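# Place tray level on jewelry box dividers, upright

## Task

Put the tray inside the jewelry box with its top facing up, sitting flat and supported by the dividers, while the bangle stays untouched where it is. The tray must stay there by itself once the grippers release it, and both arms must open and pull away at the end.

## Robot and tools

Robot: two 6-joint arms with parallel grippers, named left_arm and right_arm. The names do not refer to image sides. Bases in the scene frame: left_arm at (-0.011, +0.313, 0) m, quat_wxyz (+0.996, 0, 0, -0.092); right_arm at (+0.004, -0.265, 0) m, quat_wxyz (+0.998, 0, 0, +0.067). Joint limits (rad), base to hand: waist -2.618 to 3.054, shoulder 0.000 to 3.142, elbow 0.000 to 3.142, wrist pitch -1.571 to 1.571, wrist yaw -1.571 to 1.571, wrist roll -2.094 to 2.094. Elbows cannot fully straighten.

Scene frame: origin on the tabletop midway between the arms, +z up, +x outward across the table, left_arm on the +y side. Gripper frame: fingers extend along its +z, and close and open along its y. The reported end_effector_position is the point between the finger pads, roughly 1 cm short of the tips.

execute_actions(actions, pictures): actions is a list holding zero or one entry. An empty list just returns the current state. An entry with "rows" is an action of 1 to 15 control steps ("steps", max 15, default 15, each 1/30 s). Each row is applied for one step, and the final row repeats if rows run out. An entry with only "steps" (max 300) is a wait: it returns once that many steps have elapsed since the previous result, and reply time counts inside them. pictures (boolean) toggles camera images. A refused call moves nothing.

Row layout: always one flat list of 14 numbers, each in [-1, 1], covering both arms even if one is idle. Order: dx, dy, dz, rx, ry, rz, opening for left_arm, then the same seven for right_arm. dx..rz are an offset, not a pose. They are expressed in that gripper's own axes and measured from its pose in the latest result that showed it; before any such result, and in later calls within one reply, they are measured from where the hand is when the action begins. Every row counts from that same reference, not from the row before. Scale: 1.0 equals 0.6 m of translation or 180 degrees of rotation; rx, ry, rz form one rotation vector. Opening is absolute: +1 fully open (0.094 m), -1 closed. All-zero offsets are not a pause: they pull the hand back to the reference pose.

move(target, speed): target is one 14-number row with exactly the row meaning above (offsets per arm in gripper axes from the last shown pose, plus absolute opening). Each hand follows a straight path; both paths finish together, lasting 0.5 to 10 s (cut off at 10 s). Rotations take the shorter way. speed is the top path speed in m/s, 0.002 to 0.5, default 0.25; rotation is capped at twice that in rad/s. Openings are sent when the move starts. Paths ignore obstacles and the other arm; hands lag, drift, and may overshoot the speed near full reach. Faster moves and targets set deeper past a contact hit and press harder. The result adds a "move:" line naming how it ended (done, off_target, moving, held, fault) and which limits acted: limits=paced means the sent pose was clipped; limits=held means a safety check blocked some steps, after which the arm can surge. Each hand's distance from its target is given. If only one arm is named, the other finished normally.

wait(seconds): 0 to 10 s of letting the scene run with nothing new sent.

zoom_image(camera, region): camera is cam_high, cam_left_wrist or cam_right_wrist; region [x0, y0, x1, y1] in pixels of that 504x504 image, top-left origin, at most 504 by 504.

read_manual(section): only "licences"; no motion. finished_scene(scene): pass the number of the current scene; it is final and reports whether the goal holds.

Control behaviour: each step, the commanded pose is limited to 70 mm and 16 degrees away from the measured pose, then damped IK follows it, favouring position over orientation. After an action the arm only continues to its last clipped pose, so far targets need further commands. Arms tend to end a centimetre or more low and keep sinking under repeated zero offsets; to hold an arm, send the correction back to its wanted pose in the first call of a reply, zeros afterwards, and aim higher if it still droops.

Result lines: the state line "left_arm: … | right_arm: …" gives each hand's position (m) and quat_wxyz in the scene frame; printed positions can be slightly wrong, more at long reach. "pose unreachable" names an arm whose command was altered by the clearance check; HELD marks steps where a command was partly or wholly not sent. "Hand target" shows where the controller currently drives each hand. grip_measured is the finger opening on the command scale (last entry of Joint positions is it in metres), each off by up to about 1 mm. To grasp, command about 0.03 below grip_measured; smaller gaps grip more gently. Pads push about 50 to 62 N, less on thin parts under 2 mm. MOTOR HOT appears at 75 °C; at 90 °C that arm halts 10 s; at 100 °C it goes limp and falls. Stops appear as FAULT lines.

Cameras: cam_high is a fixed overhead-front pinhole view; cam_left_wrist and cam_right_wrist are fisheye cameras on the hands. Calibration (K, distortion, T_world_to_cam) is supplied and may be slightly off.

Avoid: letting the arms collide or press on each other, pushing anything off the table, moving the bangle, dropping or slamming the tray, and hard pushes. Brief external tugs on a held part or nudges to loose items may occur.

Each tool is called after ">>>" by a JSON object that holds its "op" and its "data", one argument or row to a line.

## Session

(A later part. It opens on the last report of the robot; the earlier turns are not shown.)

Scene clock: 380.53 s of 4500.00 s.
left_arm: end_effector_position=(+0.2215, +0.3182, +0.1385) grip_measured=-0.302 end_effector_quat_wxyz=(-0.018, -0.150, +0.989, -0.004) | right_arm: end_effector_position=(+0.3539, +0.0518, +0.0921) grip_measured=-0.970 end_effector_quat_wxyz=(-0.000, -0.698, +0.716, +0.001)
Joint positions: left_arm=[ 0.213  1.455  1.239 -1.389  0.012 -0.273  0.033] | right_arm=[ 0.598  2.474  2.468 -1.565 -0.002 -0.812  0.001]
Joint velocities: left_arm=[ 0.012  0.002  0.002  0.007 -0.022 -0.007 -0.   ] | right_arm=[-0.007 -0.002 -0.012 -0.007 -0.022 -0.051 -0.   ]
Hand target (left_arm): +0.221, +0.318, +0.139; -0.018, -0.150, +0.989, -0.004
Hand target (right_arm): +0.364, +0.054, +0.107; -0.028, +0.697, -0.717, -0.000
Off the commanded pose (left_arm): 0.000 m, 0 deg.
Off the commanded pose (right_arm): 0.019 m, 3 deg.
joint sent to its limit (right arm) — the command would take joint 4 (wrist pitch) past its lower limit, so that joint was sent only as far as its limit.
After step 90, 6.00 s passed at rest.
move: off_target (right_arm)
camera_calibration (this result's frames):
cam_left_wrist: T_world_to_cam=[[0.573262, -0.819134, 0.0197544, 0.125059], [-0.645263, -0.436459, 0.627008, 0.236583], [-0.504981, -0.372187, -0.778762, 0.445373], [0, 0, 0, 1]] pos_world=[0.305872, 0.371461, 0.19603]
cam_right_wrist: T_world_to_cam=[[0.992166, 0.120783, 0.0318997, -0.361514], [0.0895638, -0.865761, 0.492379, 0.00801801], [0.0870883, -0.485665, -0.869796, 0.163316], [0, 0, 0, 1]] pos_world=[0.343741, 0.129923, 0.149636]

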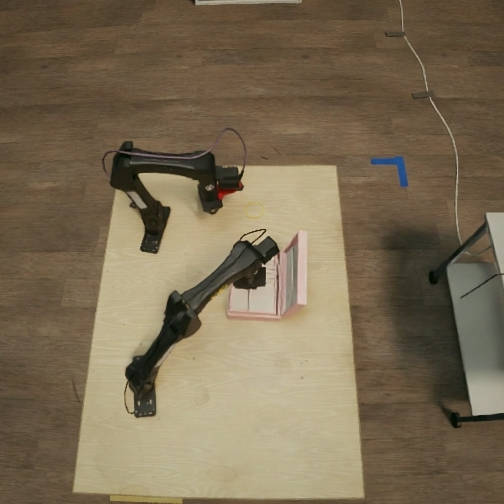

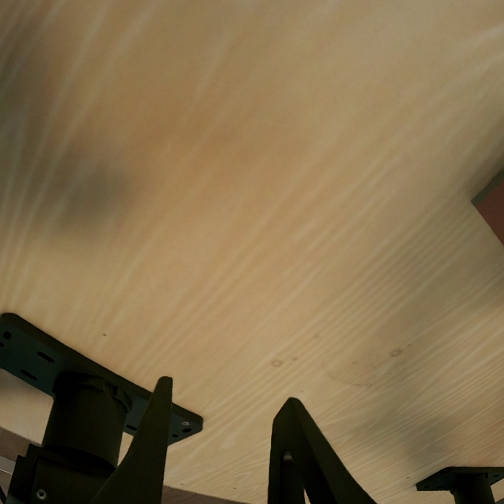

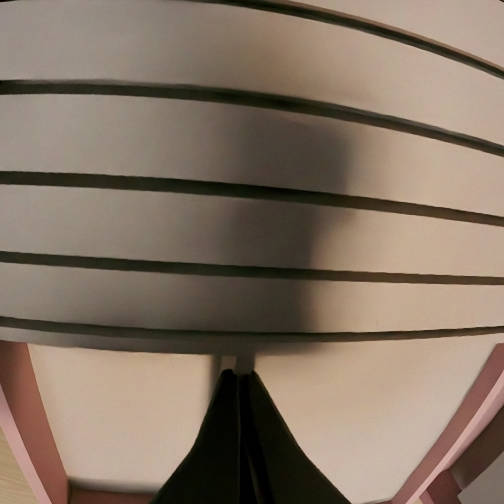

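>>> {"op": "move", "data": {
  "target": [0,0,0,0,0,0,-0.3,0.006,-0.025,-0.028,0.022,-0.022,0,-1],
  "speed": 0.02
}}

>>> {"op": "zoom_image", "data": {
  "camera": "cam_high",
  "region": [215, 240, 300, 325]
}}

Scene clock: 392.27 s of 4500.00 s.
left_arm: end_effector_position=(+0.2215, +0.3182, +0.1385) grip_measured=-0.302 end_effector_quat_wxyz=(-0.018, -0.150, +0.989, -0.004) | right_arm: end_effector_position=(+0.3627, +0.0489, +0.0915) grip_measured=-0.970 end_effector_quat_wxyz=(+0.022, -0.699, +0.715, -0.001)
Joint positions: left_arm=[ 0.213  1.455  1.239 -1.389  0.012 -0.273  0.033] | right_arm=[ 0.582  2.421  2.369 -1.474  0.    -0.832  0.001]
Joint velocities: left_arm=[ 0.007 -0.002  0.002  0.022  0.037  0.051  0.   ] | right_arm=[-0.002 -0.007 -0.002  0.066 -0.022 -0.007  0.   ]
Hand target (left_arm): +0.221, +0.318, +0.139; -0.018, -0.150, +0.989, -0.004
Hand target (right_arm): +0.368, +0.048, +0.109; -0.048, +0.697, -0.715, +0.000
Off the commanded pose (left_arm): 0.000 m, 0 deg.
Off the commanded pose (right_arm): 0.019 m, 3 deg.
After step 90, 6.07 s passed at rest.
move: off_target (right_arm)
camera_calibration (this result's frames):
cam_left_wrist: T_world_to_cam=[[0.573262, -0.819134, 0.0197544, 0.125059], [-0.645263, -0.436459, 0.627008, 0.236583], [-0.504981, -0.372187, -0.778762, 0.445373], [0, 0, 0, 1]] pos_world=[0.305872, 0.371461, 0.19603]
cam_right_wrist: T_world_to_cam=[[0.989928, 0.123124, 0.0698779, -0.372606], [0.0759985, -0.878606, 0.471461, 0.0124653], [0.119444, -0.461402, -0.879114, 0.148481], [0, 0, 0, 1]] pos_world=[0.350171, 0.125339, 0.150692]

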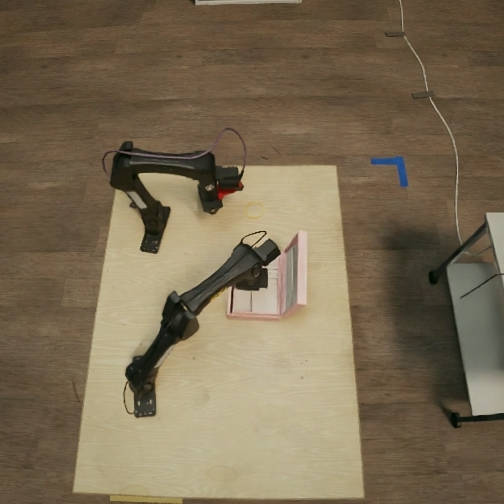

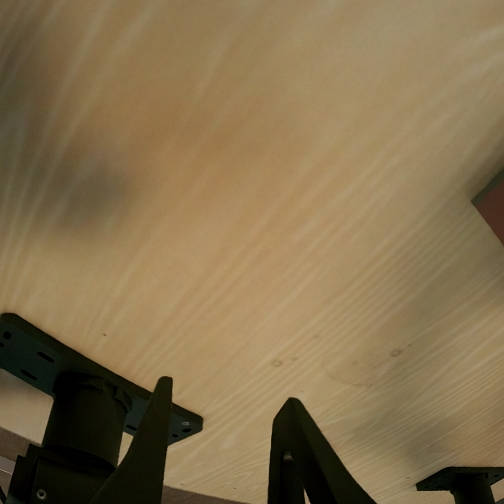

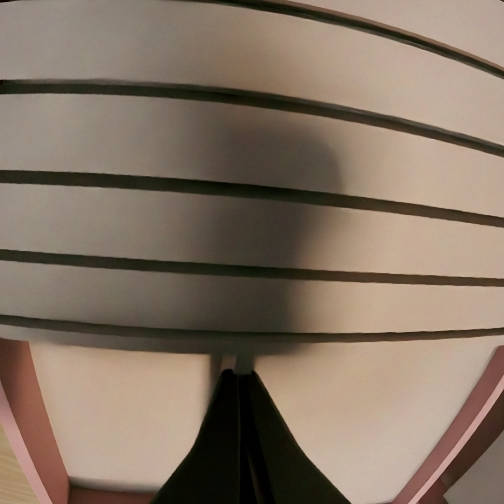

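Region (215, 240, 300, 325) of cam_high's 504x504 image, scaled by 5.929, with more detail than that image has.

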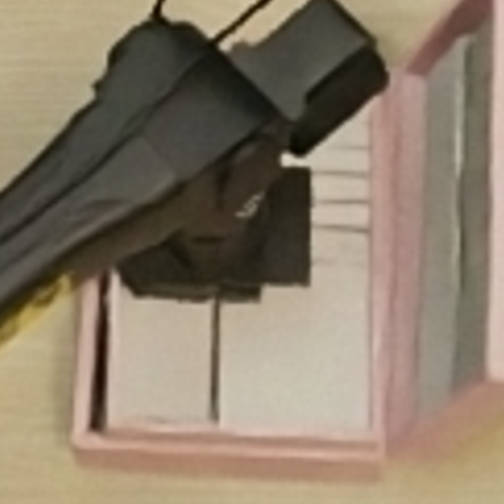

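>>> {"op": "move", "data": {
  "target": [0,0,0,0,0,0,-0.3,-0.015,0.004,-0.008,0.006,-0.006,0,-1],
  "speed": 0.015
}}

>>> {"op": "zoom_image", "data": {
  "camera": "cam_high",
  "region": [215, 240, 300, 325]
}}

Scene clock: 402.27 s of 4500.00 s.
left_arm: end_effector_position=(+0.2215, +0.3182, +0.1385) grip_measured=-0.302 end_effector_quat_wxyz=(-0.018, -0.150, +0.989, -0.004) | right_arm: end_effector_position=(+0.3629, +0.0489, +0.0914) grip_measured=-0.970 end_effector_quat_wxyz=(+0.022, -0.696, +0.717, -0.002)
Joint positions: left_arm=[ 0.213  1.455  1.239 -1.389  0.012 -0.273  0.033] | right_arm=[ 0.582  2.421  2.368 -1.473  0.001 -0.825  0.001]
Joint velocities: left_arm=[-0.012 -0.007 -0.002 -0.007 -0.022 -0.022 -0.001] | right_arm=[ 0.007 -0.012 -0.012  0.022 -0.022 -0.081 -0.   ]
Hand target (left_arm): +0.221, +0.318, +0.139; -0.018, -0.150, +0.989, -0.004
Hand target (right_arm): +0.360, +0.058, +0.096; -0.035, +0.699, -0.715, +0.001
Off the commanded pose (left_arm): 0.000 m, 0 deg.
Off the commanded pose (right_arm): 0.010 m, 2 deg.
After step 90, 5.90 s passed at rest.
move: done
camera_calibration (this result's frames):
cam_left_wrist: T_world_to_cam=[[0.573262, -0.819134, 0.0197544, 0.125059], [-0.645263, -0.436459, 0.627008, 0.236583], [-0.504981, -0.372187, -0.778762, 0.445373], [0, 0, 0, 1]] pos_world=[0.305872, 0.371461, 0.19603]
cam_right_wrist: T_world_to_cam=[[0.990707, 0.116283, 0.0705526, -0.372819], [0.0696584, -0.879317, 0.471115, 0.0149325], [0.116821, -0.461823, -0.879245, 0.149405], [0, 0, 0, 1]] pos_world=[0.350861, 0.125482, 0.150632]

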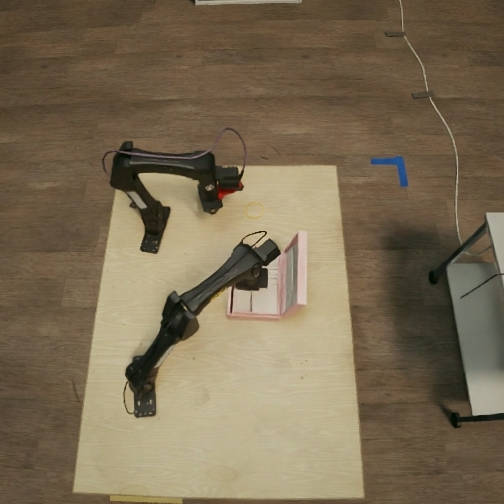

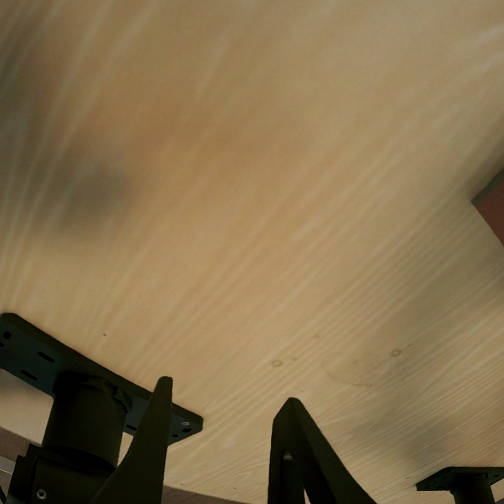

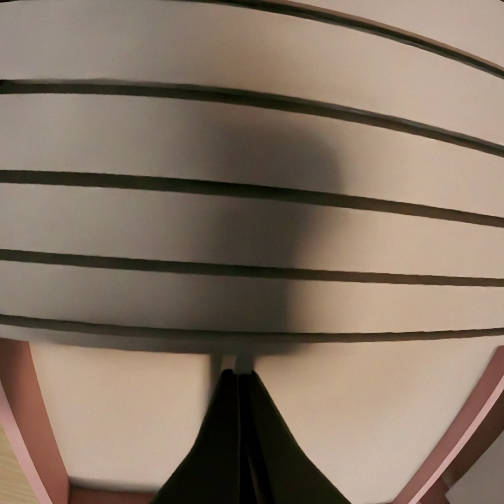

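Region (215, 240, 300, 325) of cam_high's 504x504 image, scaled by 5.929, with more detail than that image has.

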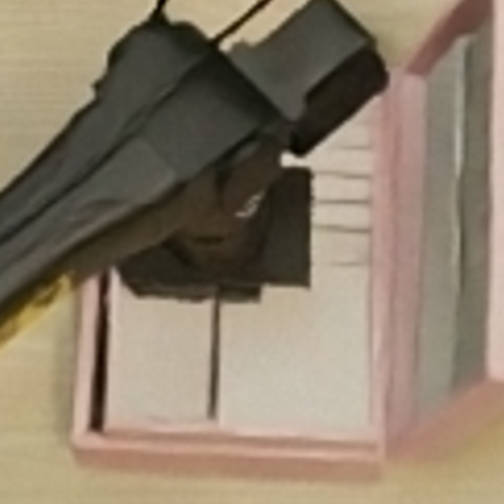

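>>> {"op": "move", "data": {
  "target": [0,0,0,0,0,0,-0.3,-0.022,0.013,-0.033,0.012,-0.012,-0.002,-1],
  "speed": 0.015
}}

>>> {"op": "zoom_image", "data": {
  "camera": "cam_high",
  "region": [215, 240, 300, 325]
}}

Scene clock: 410.87 s of 4500.00 s.
left_arm: end_effector_position=(+0.2215, +0.3182, +0.1385) grip_measured=-0.302 end_effector_quat_wxyz=(-0.018, -0.150, +0.989, -0.004) | right_arm: end_effector_position=(+0.3568, +0.0558, +0.0914) grip_measured=-0.970 end_effector_quat_wxyz=(+0.022, -0.698, +0.716, -0.002)
Joint positions: left_arm=[ 0.213  1.455  1.239 -1.389  0.012 -0.273  0.033] | right_arm=[ 0.601  2.421  2.368 -1.473  0.002 -0.81   0.001]
Joint velocities: left_arm=[-0.002 -0.002  0.007 -0.007  0.066 -0.022 -0.001] | right_arm=[-0.002 -0.002 -0.022 -0.066 -0.022  0.007 -0.   ]
Hand target (left_arm): +0.221, +0.318, +0.139; -0.018, -0.150, +0.989, -0.004
Hand target (right_arm): +0.355, +0.062, +0.111; -0.048, +0.698, -0.714, +0.002
Off the commanded pose (left_arm): 0.000 m, 0 deg.
Off the commanded pose (right_arm): 0.021 m, 3 deg.
After step 90, 3.60 s passed at rest.
move: off_target (right_arm)
camera_calibration (this result's frames):
cam_left_wrist: T_world_to_cam=[[0.573262, -0.819134, 0.0197544, 0.125059], [-0.645263, -0.436459, 0.627008, 0.236583], [-0.504981, -0.372187, -0.778762, 0.445373], [0, 0, 0, 1]] pos_world=[0.305872, 0.371461, 0.19603]
cam_right_wrist: T_world_to_cam=[[0.990083, 0.121186, 0.0710571, -0.367654], [0.0736949, -0.878669, 0.471709, 0.0198635], [0.1196, -0.461795, -0.878886, 0.152264], [0, 0, 0, 1]] pos_world=[0.344333, 0.132323, 0.150577]

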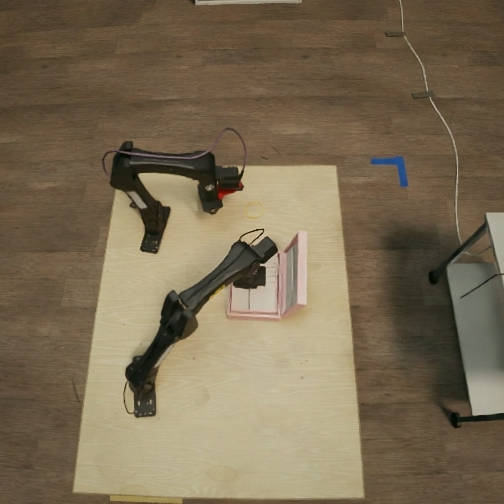

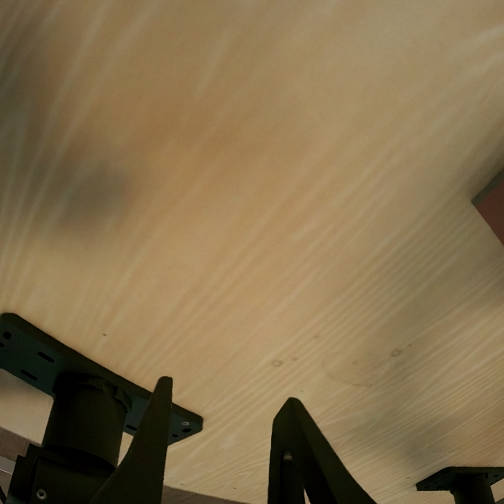

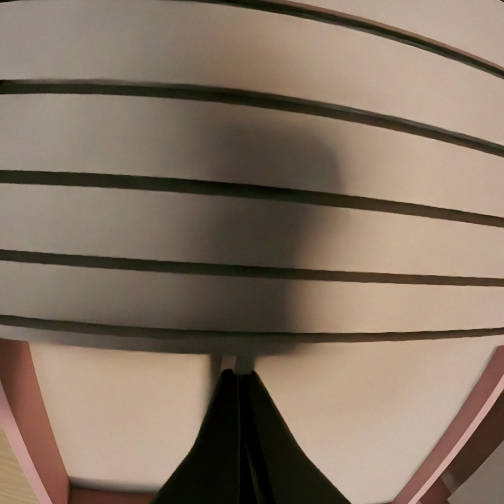

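Region (215, 240, 300, 325) of cam_high's 504x504 image, scaled by 5.929, with more detail than that image has.

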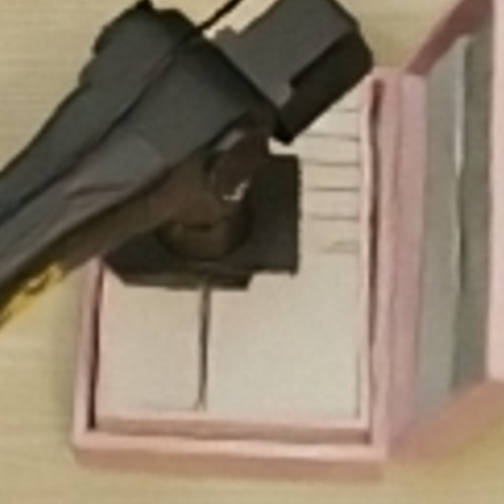

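>>> {"op": "move", "data": {
  "target": [0,0,0,0,0,0,-0.3,0.008,-0.004,0.022,0,0,0,-1],
  "speed": 0.012
}}

>>> {"op": "zoom_image", "data": {
  "camera": "cam_high",
  "region": [215, 240, 300, 325]
}}

Scene clock: 417.37 s of 4500.00 s.
left_arm: end_effector_position=(+0.2215, +0.3182, +0.1385) grip_measured=-0.302 end_effector_quat_wxyz=(-0.018, -0.150, +0.989, -0.004) | right_arm: end_effector_position=(+0.3570, +0.0563, +0.0726) grip_measured=-0.970 end_effector_quat_wxyz=(+0.018, -0.698, +0.716, -0.001)
Joint positions: left_arm=[ 0.213  1.455  1.239 -1.389  0.012 -0.273  0.033] | right_arm=[ 0.601  2.421  2.293 -1.407  0.001 -0.81   0.001]
Joint velocities: left_arm=[ 0.012 -0.007 -0.012 -0.007  0.037 -0.066  0.   ] | right_arm=[-0.022 -0.002 -0.002  0.037 -0.022 -0.037 -0.   ]
Hand target (left_arm): +0.221, +0.318, +0.139; -0.018, -0.150, +0.989, -0.004
Hand target (right_arm): +0.359, +0.051, +0.078; -0.022, +0.698, -0.716, +0.002
Off the commanded pose (left_arm): 0.000 m, 0 deg.
Off the commanded pose (right_arm): 0.008 m, 1 deg.
After step 90, 2.10 s passed at rest.
move: done
camera_calibration (this result's frames):
cam_left_wrist: T_world_to_cam=[[0.573262, -0.819134, 0.0197544, 0.125059], [-0.645263, -0.436459, 0.627008, 0.236583], [-0.504981, -0.372187, -0.778762, 0.445373], [0, 0, 0, 1]] pos_world=[0.305872, 0.371461, 0.19603]
cam_right_wrist: T_world_to_cam=[[0.990601, 0.121603, 0.0626235, -0.366162], [0.0774476, -0.876032, 0.475993, 0.0273329], [0.112742, -0.466669, -0.877217, 0.138498], [0, 0, 0, 1]] pos_world=[0.344989, 0.133104, 0.131413]

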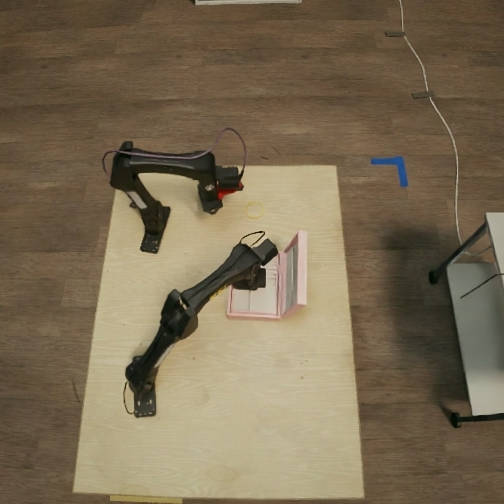

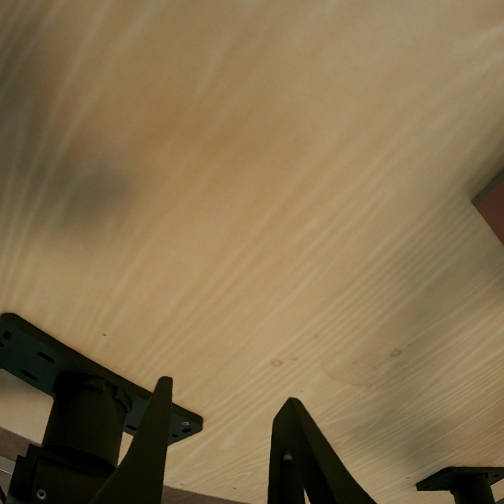

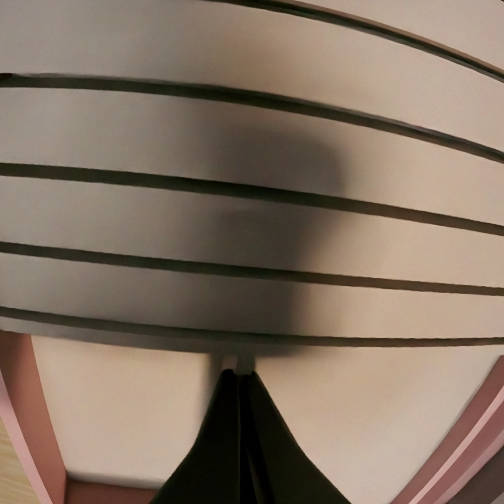

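Region (215, 240, 300, 325) of cam_high's 504x504 image, scaled by 5.929, with more detail than that image has.

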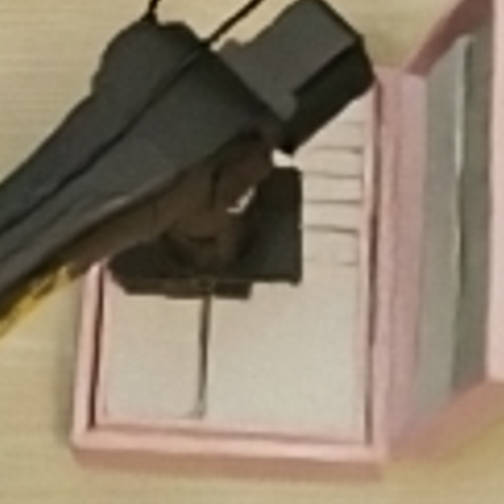

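Going in. A bit lower, then release.

>>> {"op": "move", "data": {
  "target": [0,0,0,0,0,0,-0.3,0.008,0,0.012,-0.004,0.004,0,-1],
  "speed": 0.012
}}

>>> {"op": "move", "data": {
  "target": [0,0,0,0,0,0,-0.3,0,0,0,0,0,0,-0.5],
  "speed": 0.02
}}

>>> {"op": "move", "data": {
  "target": [0,0,0,0,0,0,-0.3,0,0,-0.11,0.015,-0.015,0,-0.5],
  "speed": 0.1
}}

>>> {"op": "move", "data": {
  "target": [0,0,0,0,0,0,-0.3,0.45,0.2,-0.08,0,0,0,-0.5]
}}

>>> {"op": "zoom_image", "data": {
  "camera": "cam_high",
  "region": [215, 235, 310, 330]
}}

Scene clock: 427.10 s of 4500.00 s.
left_arm: end_effector_position=(+0.2215, +0.3182, +0.1385) grip_measured=-0.302 end_effector_quat_wxyz=(-0.018, -0.150, +0.989, -0.004) | right_arm: end_effector_position=(+0.3570, +0.0563, +0.0725) grip_measured=-0.970 end_effector_quat_wxyz=(+0.018, -0.698, +0.716, -0.001)
Joint positions: left_arm=[ 0.213  1.455  1.239 -1.389  0.012 -0.273  0.033] | right_arm=[ 0.601  2.421  2.293 -1.407  0.001 -0.81   0.001]
Joint velocities: left_arm=[ 0.002  0.002 -0.012  0.022 -0.037 -0.007 -0.001] | right_arm=[-0.002  0.002  0.002 -0.007  0.051 -0.022  0.   ]
Hand target (left_arm): +0.221, +0.318, +0.139; -0.018, -0.150, +0.989, -0.004
Hand target (right_arm): +0.357, +0.052, +0.065; -0.008, +0.698, -0.716, +0.001
Off the commanded pose (left_arm): 0.000 m, 0 deg.
Off the commanded pose (right_arm): 0.009 m, 1 deg.
After step 90, 5.77 s passed at rest.
move: done
camera_calibration (this result's frames):
cam_left_wrist: T_world_to_cam=[[0.573262, -0.819134, 0.0197544, 0.125059], [-0.645263, -0.436459, 0.627008, 0.236583], [-0.504981, -0.372187, -0.778762, 0.445373], [0, 0, 0, 1]] pos_world=[0.305872, 0.371461, 0.19603]
cam_right_wrist: T_world_to_cam=[[0.990601, 0.121603, 0.0626235, -0.366164], [0.0774476, -0.876032, 0.475993, 0.0273841], [0.112742, -0.466669, -0.877217, 0.138417], [0, 0, 0, 1]] pos_world=[0.344997, 0.133111, 0.131317]

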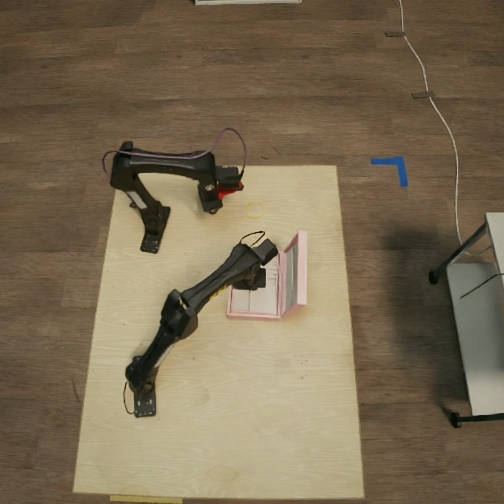

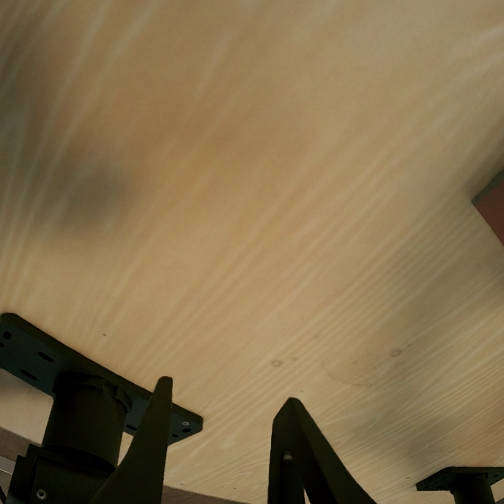

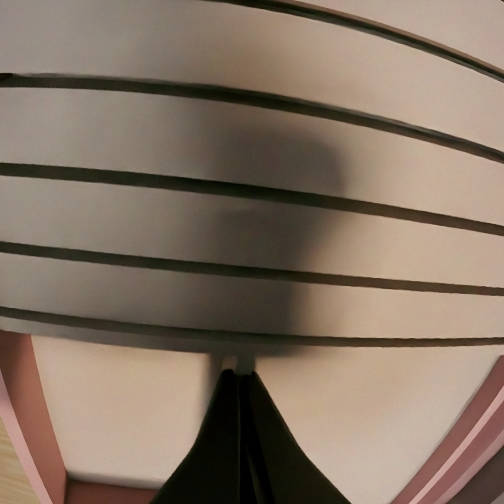

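Scene clock: 427.60 s of 4500.00 s.
left_arm: end_effector_position=(+0.2215, +0.3182, +0.1385) grip_measured=-0.302 end_effector_quat_wxyz=(-0.018, -0.150, +0.989, -0.004) | right_arm: end_effector_position=(+0.3571, +0.0562, +0.0725) grip_measured=-0.502 end_effector_quat_wxyz=(+0.018, -0.698, +0.716, -0.002)
Joint positions: left_arm=[ 0.213  1.455  1.239 -1.389  0.012 -0.273  0.033] | right_arm=[ 0.601  2.421  2.293 -1.407  0.002 -0.81   0.023]
Joint velocities: left_arm=[ 0.002 -0.012 -0.017  0.007 -0.051  0.051 -0.   ] | right_arm=[-0.007 -0.002 -0.002 -0.007  0.051  0.022 -0.   ]
Hand target (left_arm): +0.221, +0.318, +0.139; -0.018, -0.150, +0.989, -0.004
Hand target (right_arm): +0.357, +0.056, +0.072; -0.018, +0.698, -0.716, +0.001
Off the commanded pose (left_arm): 0.000 m, 0 deg.
Off the commanded pose (right_arm): 0.000 m, 0 deg.
move: done
camera_calibration (this result's frames):
cam_left_wrist: T_world_to_cam=[[0.573262, -0.819134, 0.0197544, 0.125059], [-0.645263, -0.436459, 0.627008, 0.236583], [-0.504981, -0.372187, -0.778762, 0.445373], [0, 0, 0, 1]] pos_world=[0.305872, 0.371461, 0.19603]
cam_right_wrist: T_world_to_cam=[[0.990572, 0.121612, 0.063062, -0.366265], [0.0771802, -0.875765, 0.476527, 0.0273304], [0.113179, -0.467167, -0.876895, 0.138208], [0, 0, 0, 1]] pos_world=[0.34506, 0.133044, 0.131268]

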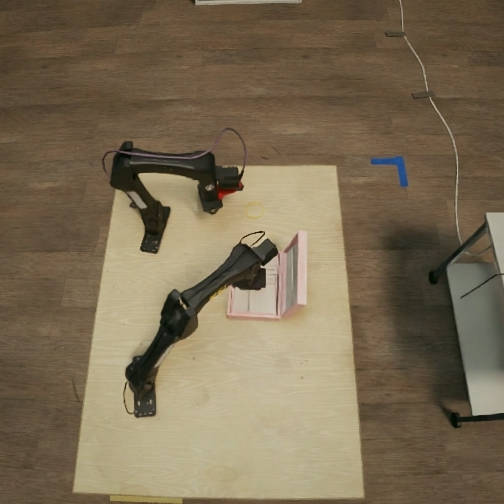

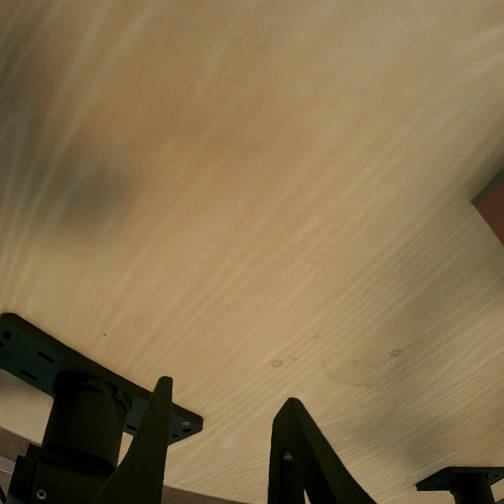

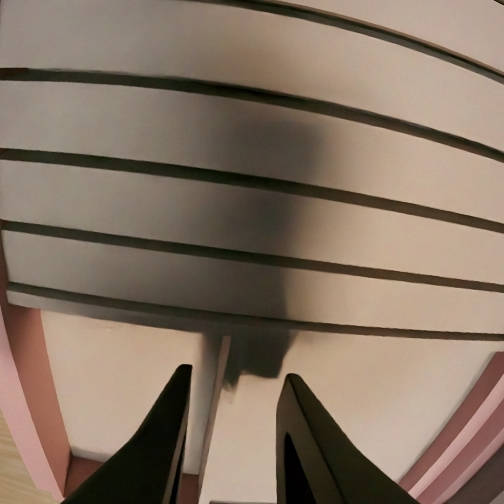

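Scene clock: 428.80 s of 4500.00 s.
left_arm: end_effector_position=(+0.2215, +0.3182, +0.1385) grip_measured=-0.302 end_effector_quat_wxyz=(-0.018, -0.150, +0.989, -0.004) | right_arm: end_effector_position=(+0.3537, +0.0530, +0.1232) grip_measured=-0.502 end_effector_quat_wxyz=(+0.036, -0.698, +0.715, -0.002)
Joint positions: left_arm=[ 0.213  1.455  1.239 -1.389  0.012 -0.273  0.033] | right_arm=[ 0.601  2.397  2.452 -1.554  0.002 -0.81   0.023]
Joint velocities: left_arm=[-0.002 -0.002 -0.002 -0.037 -0.037 -0.037 -0.001] | right_arm=[-0.022 -0.017 -0.017 -0.11  -0.007 -0.022 -0.001]
Hand target (left_arm): +0.221, +0.318, +0.139; -0.018, -0.150, +0.989, -0.004
Hand target (right_arm): +0.355, +0.055, +0.138; -0.053, +0.698, -0.714, +0.002
Off the commanded pose (left_arm): 0.000 m, 0 deg.
Off the commanded pose (right_arm): 0.015 m, 2 deg.
joint sent to its limit (right arm) — the command would take joint 4 (wrist pitch) past its lower limit, so that joint was sent only as far as its limit.
move: off_target (right_arm)
camera_calibration (this result's frames):
cam_left_wrist: T_world_to_cam=[[0.573262, -0.819134, 0.0197544, 0.125059], [-0.645263, -0.436459, 0.627008, 0.236583], [-0.504981, -0.372187, -0.778762, 0.445373], [0, 0, 0, 1]] pos_world=[0.305872, 0.371461, 0.19603]
cam_right_wrist: T_world_to_cam=[[0.988436, 0.119693, 0.093103, -0.368596], [0.0643746, -0.887115, 0.457036, 0.00820259], [0.137297, -0.445757, -0.884562, 0.172882], [0, 0, 0, 1]] pos_world=[0.340069, 0.128458, 0.183493]

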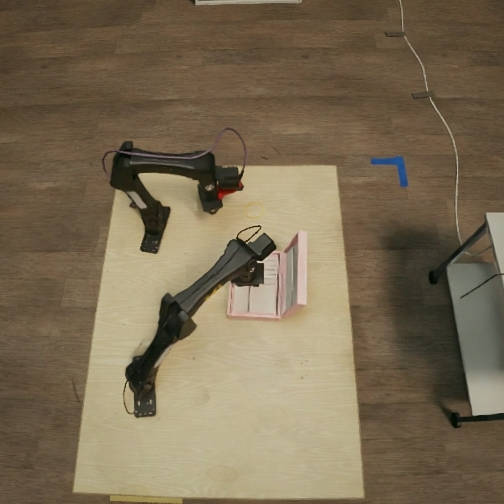

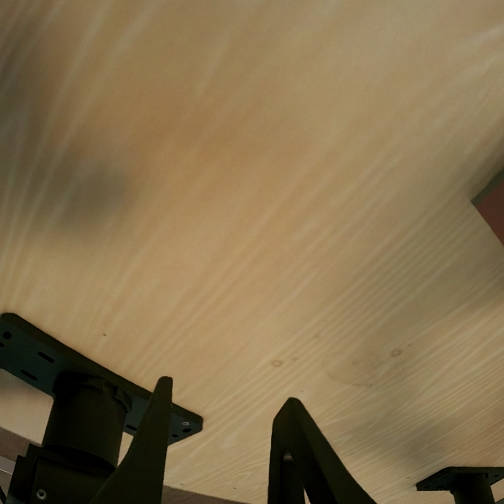

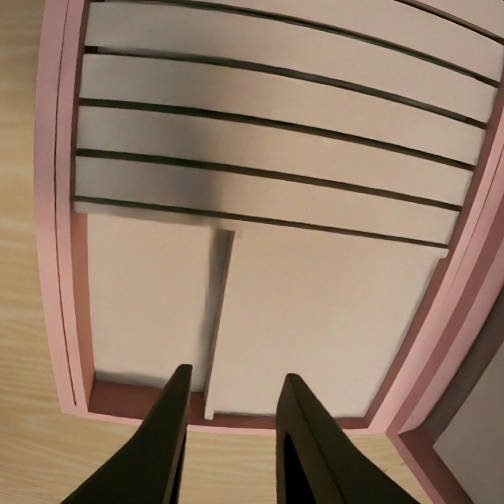

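Scene clock: 430.67 s of 4500.00 s.
left_arm: end_effector_position=(+0.2215, +0.3182, +0.1385) grip_measured=-0.302 end_effector_quat_wxyz=(-0.018, -0.150, +0.989, -0.004) | right_arm: end_effector_position=(+0.2317, -0.2126, +0.1527) grip_measured=-0.502 end_effector_quat_wxyz=(+0.041, -0.698, +0.715, -0.013)
Joint positions: left_arm=[ 0.213  1.455  1.239 -1.389  0.012 -0.273  0.033] | right_arm=[ 0.07   1.351  1.206 -1.342 -0.023 -1.34   0.023]
Joint velocities: left_arm=[ 0.012 -0.002 -0.012  0.022  0.007 -0.037 -0.   ] | right_arm=[-0.002  0.012 -0.002  0.022 -0.007  0.007 -0.001]
Hand target (left_arm): +0.221, +0.318, +0.139; -0.018, -0.150, +0.989, -0.004
Hand target (right_arm): +0.223, -0.214, +0.150; -0.038, +0.698, -0.715, +0.002
Off the commanded pose (left_arm): 0.000 m, 0 deg.
Off the commanded pose (right_arm): 0.007 m, 1 deg.
move: done
camera_calibration (this result's frames):
cam_left_wrist: T_world_to_cam=[[0.573262, -0.819134, 0.0197544, 0.125059], [-0.645263, -0.436459, 0.627008, 0.236583], [-0.504981, -0.372187, -0.778762, 0.445373], [0, 0, 0, 1]] pos_world=[0.305872, 0.371461, 0.19603]
cam_right_wrist: T_world_to_cam=[[0.986235, 0.119246, 0.114547, -0.221787], [0.0528602, -0.883777, 0.464912, -0.230882], [0.156674, -0.452458, -0.877915, 0.0904243], [0, 0, 0, 1]] pos_world=[0.216772, -0.136688, 0.21213]

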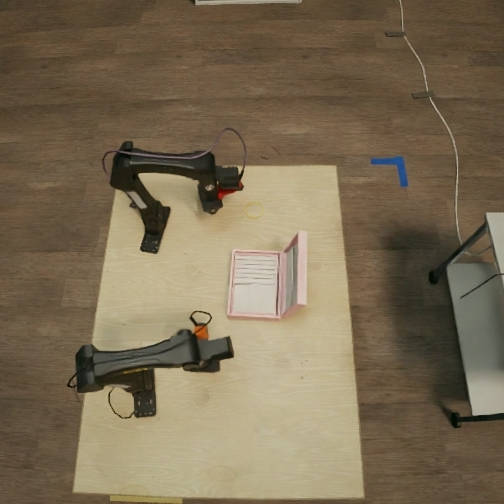

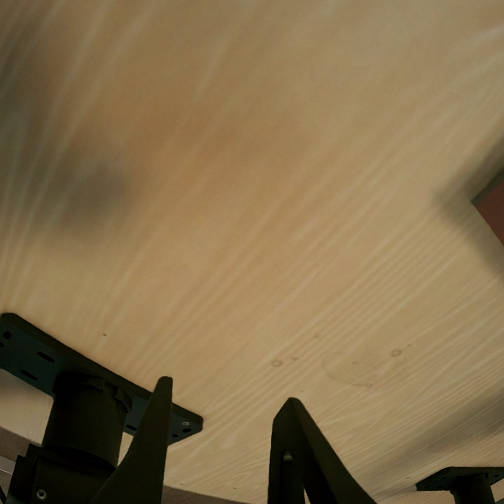

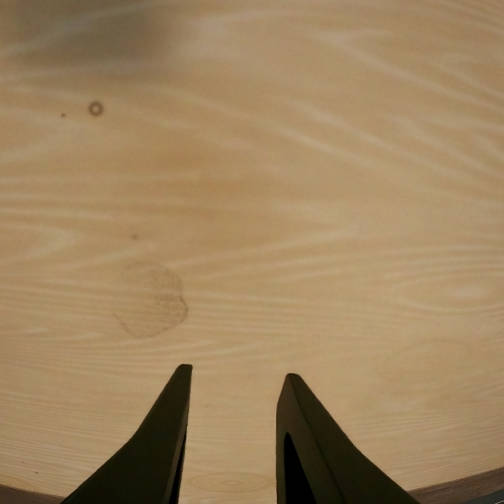

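Region (215, 235, 310, 330) of cam_high's 504x504 image, scaled by 5.305, with more detail than that image has.

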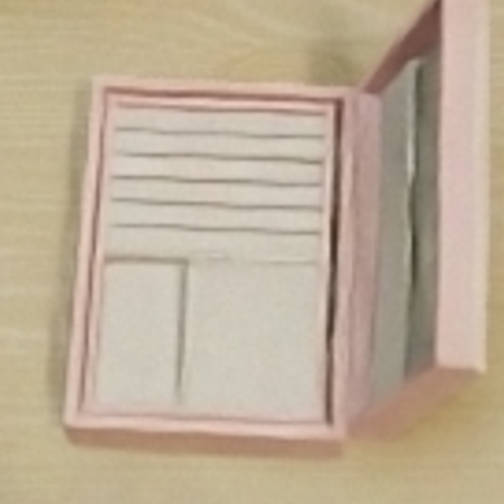

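>>> {"op": "finished_scene", "data": {
  "scene": 2
}}

The scene is finished: the task was done.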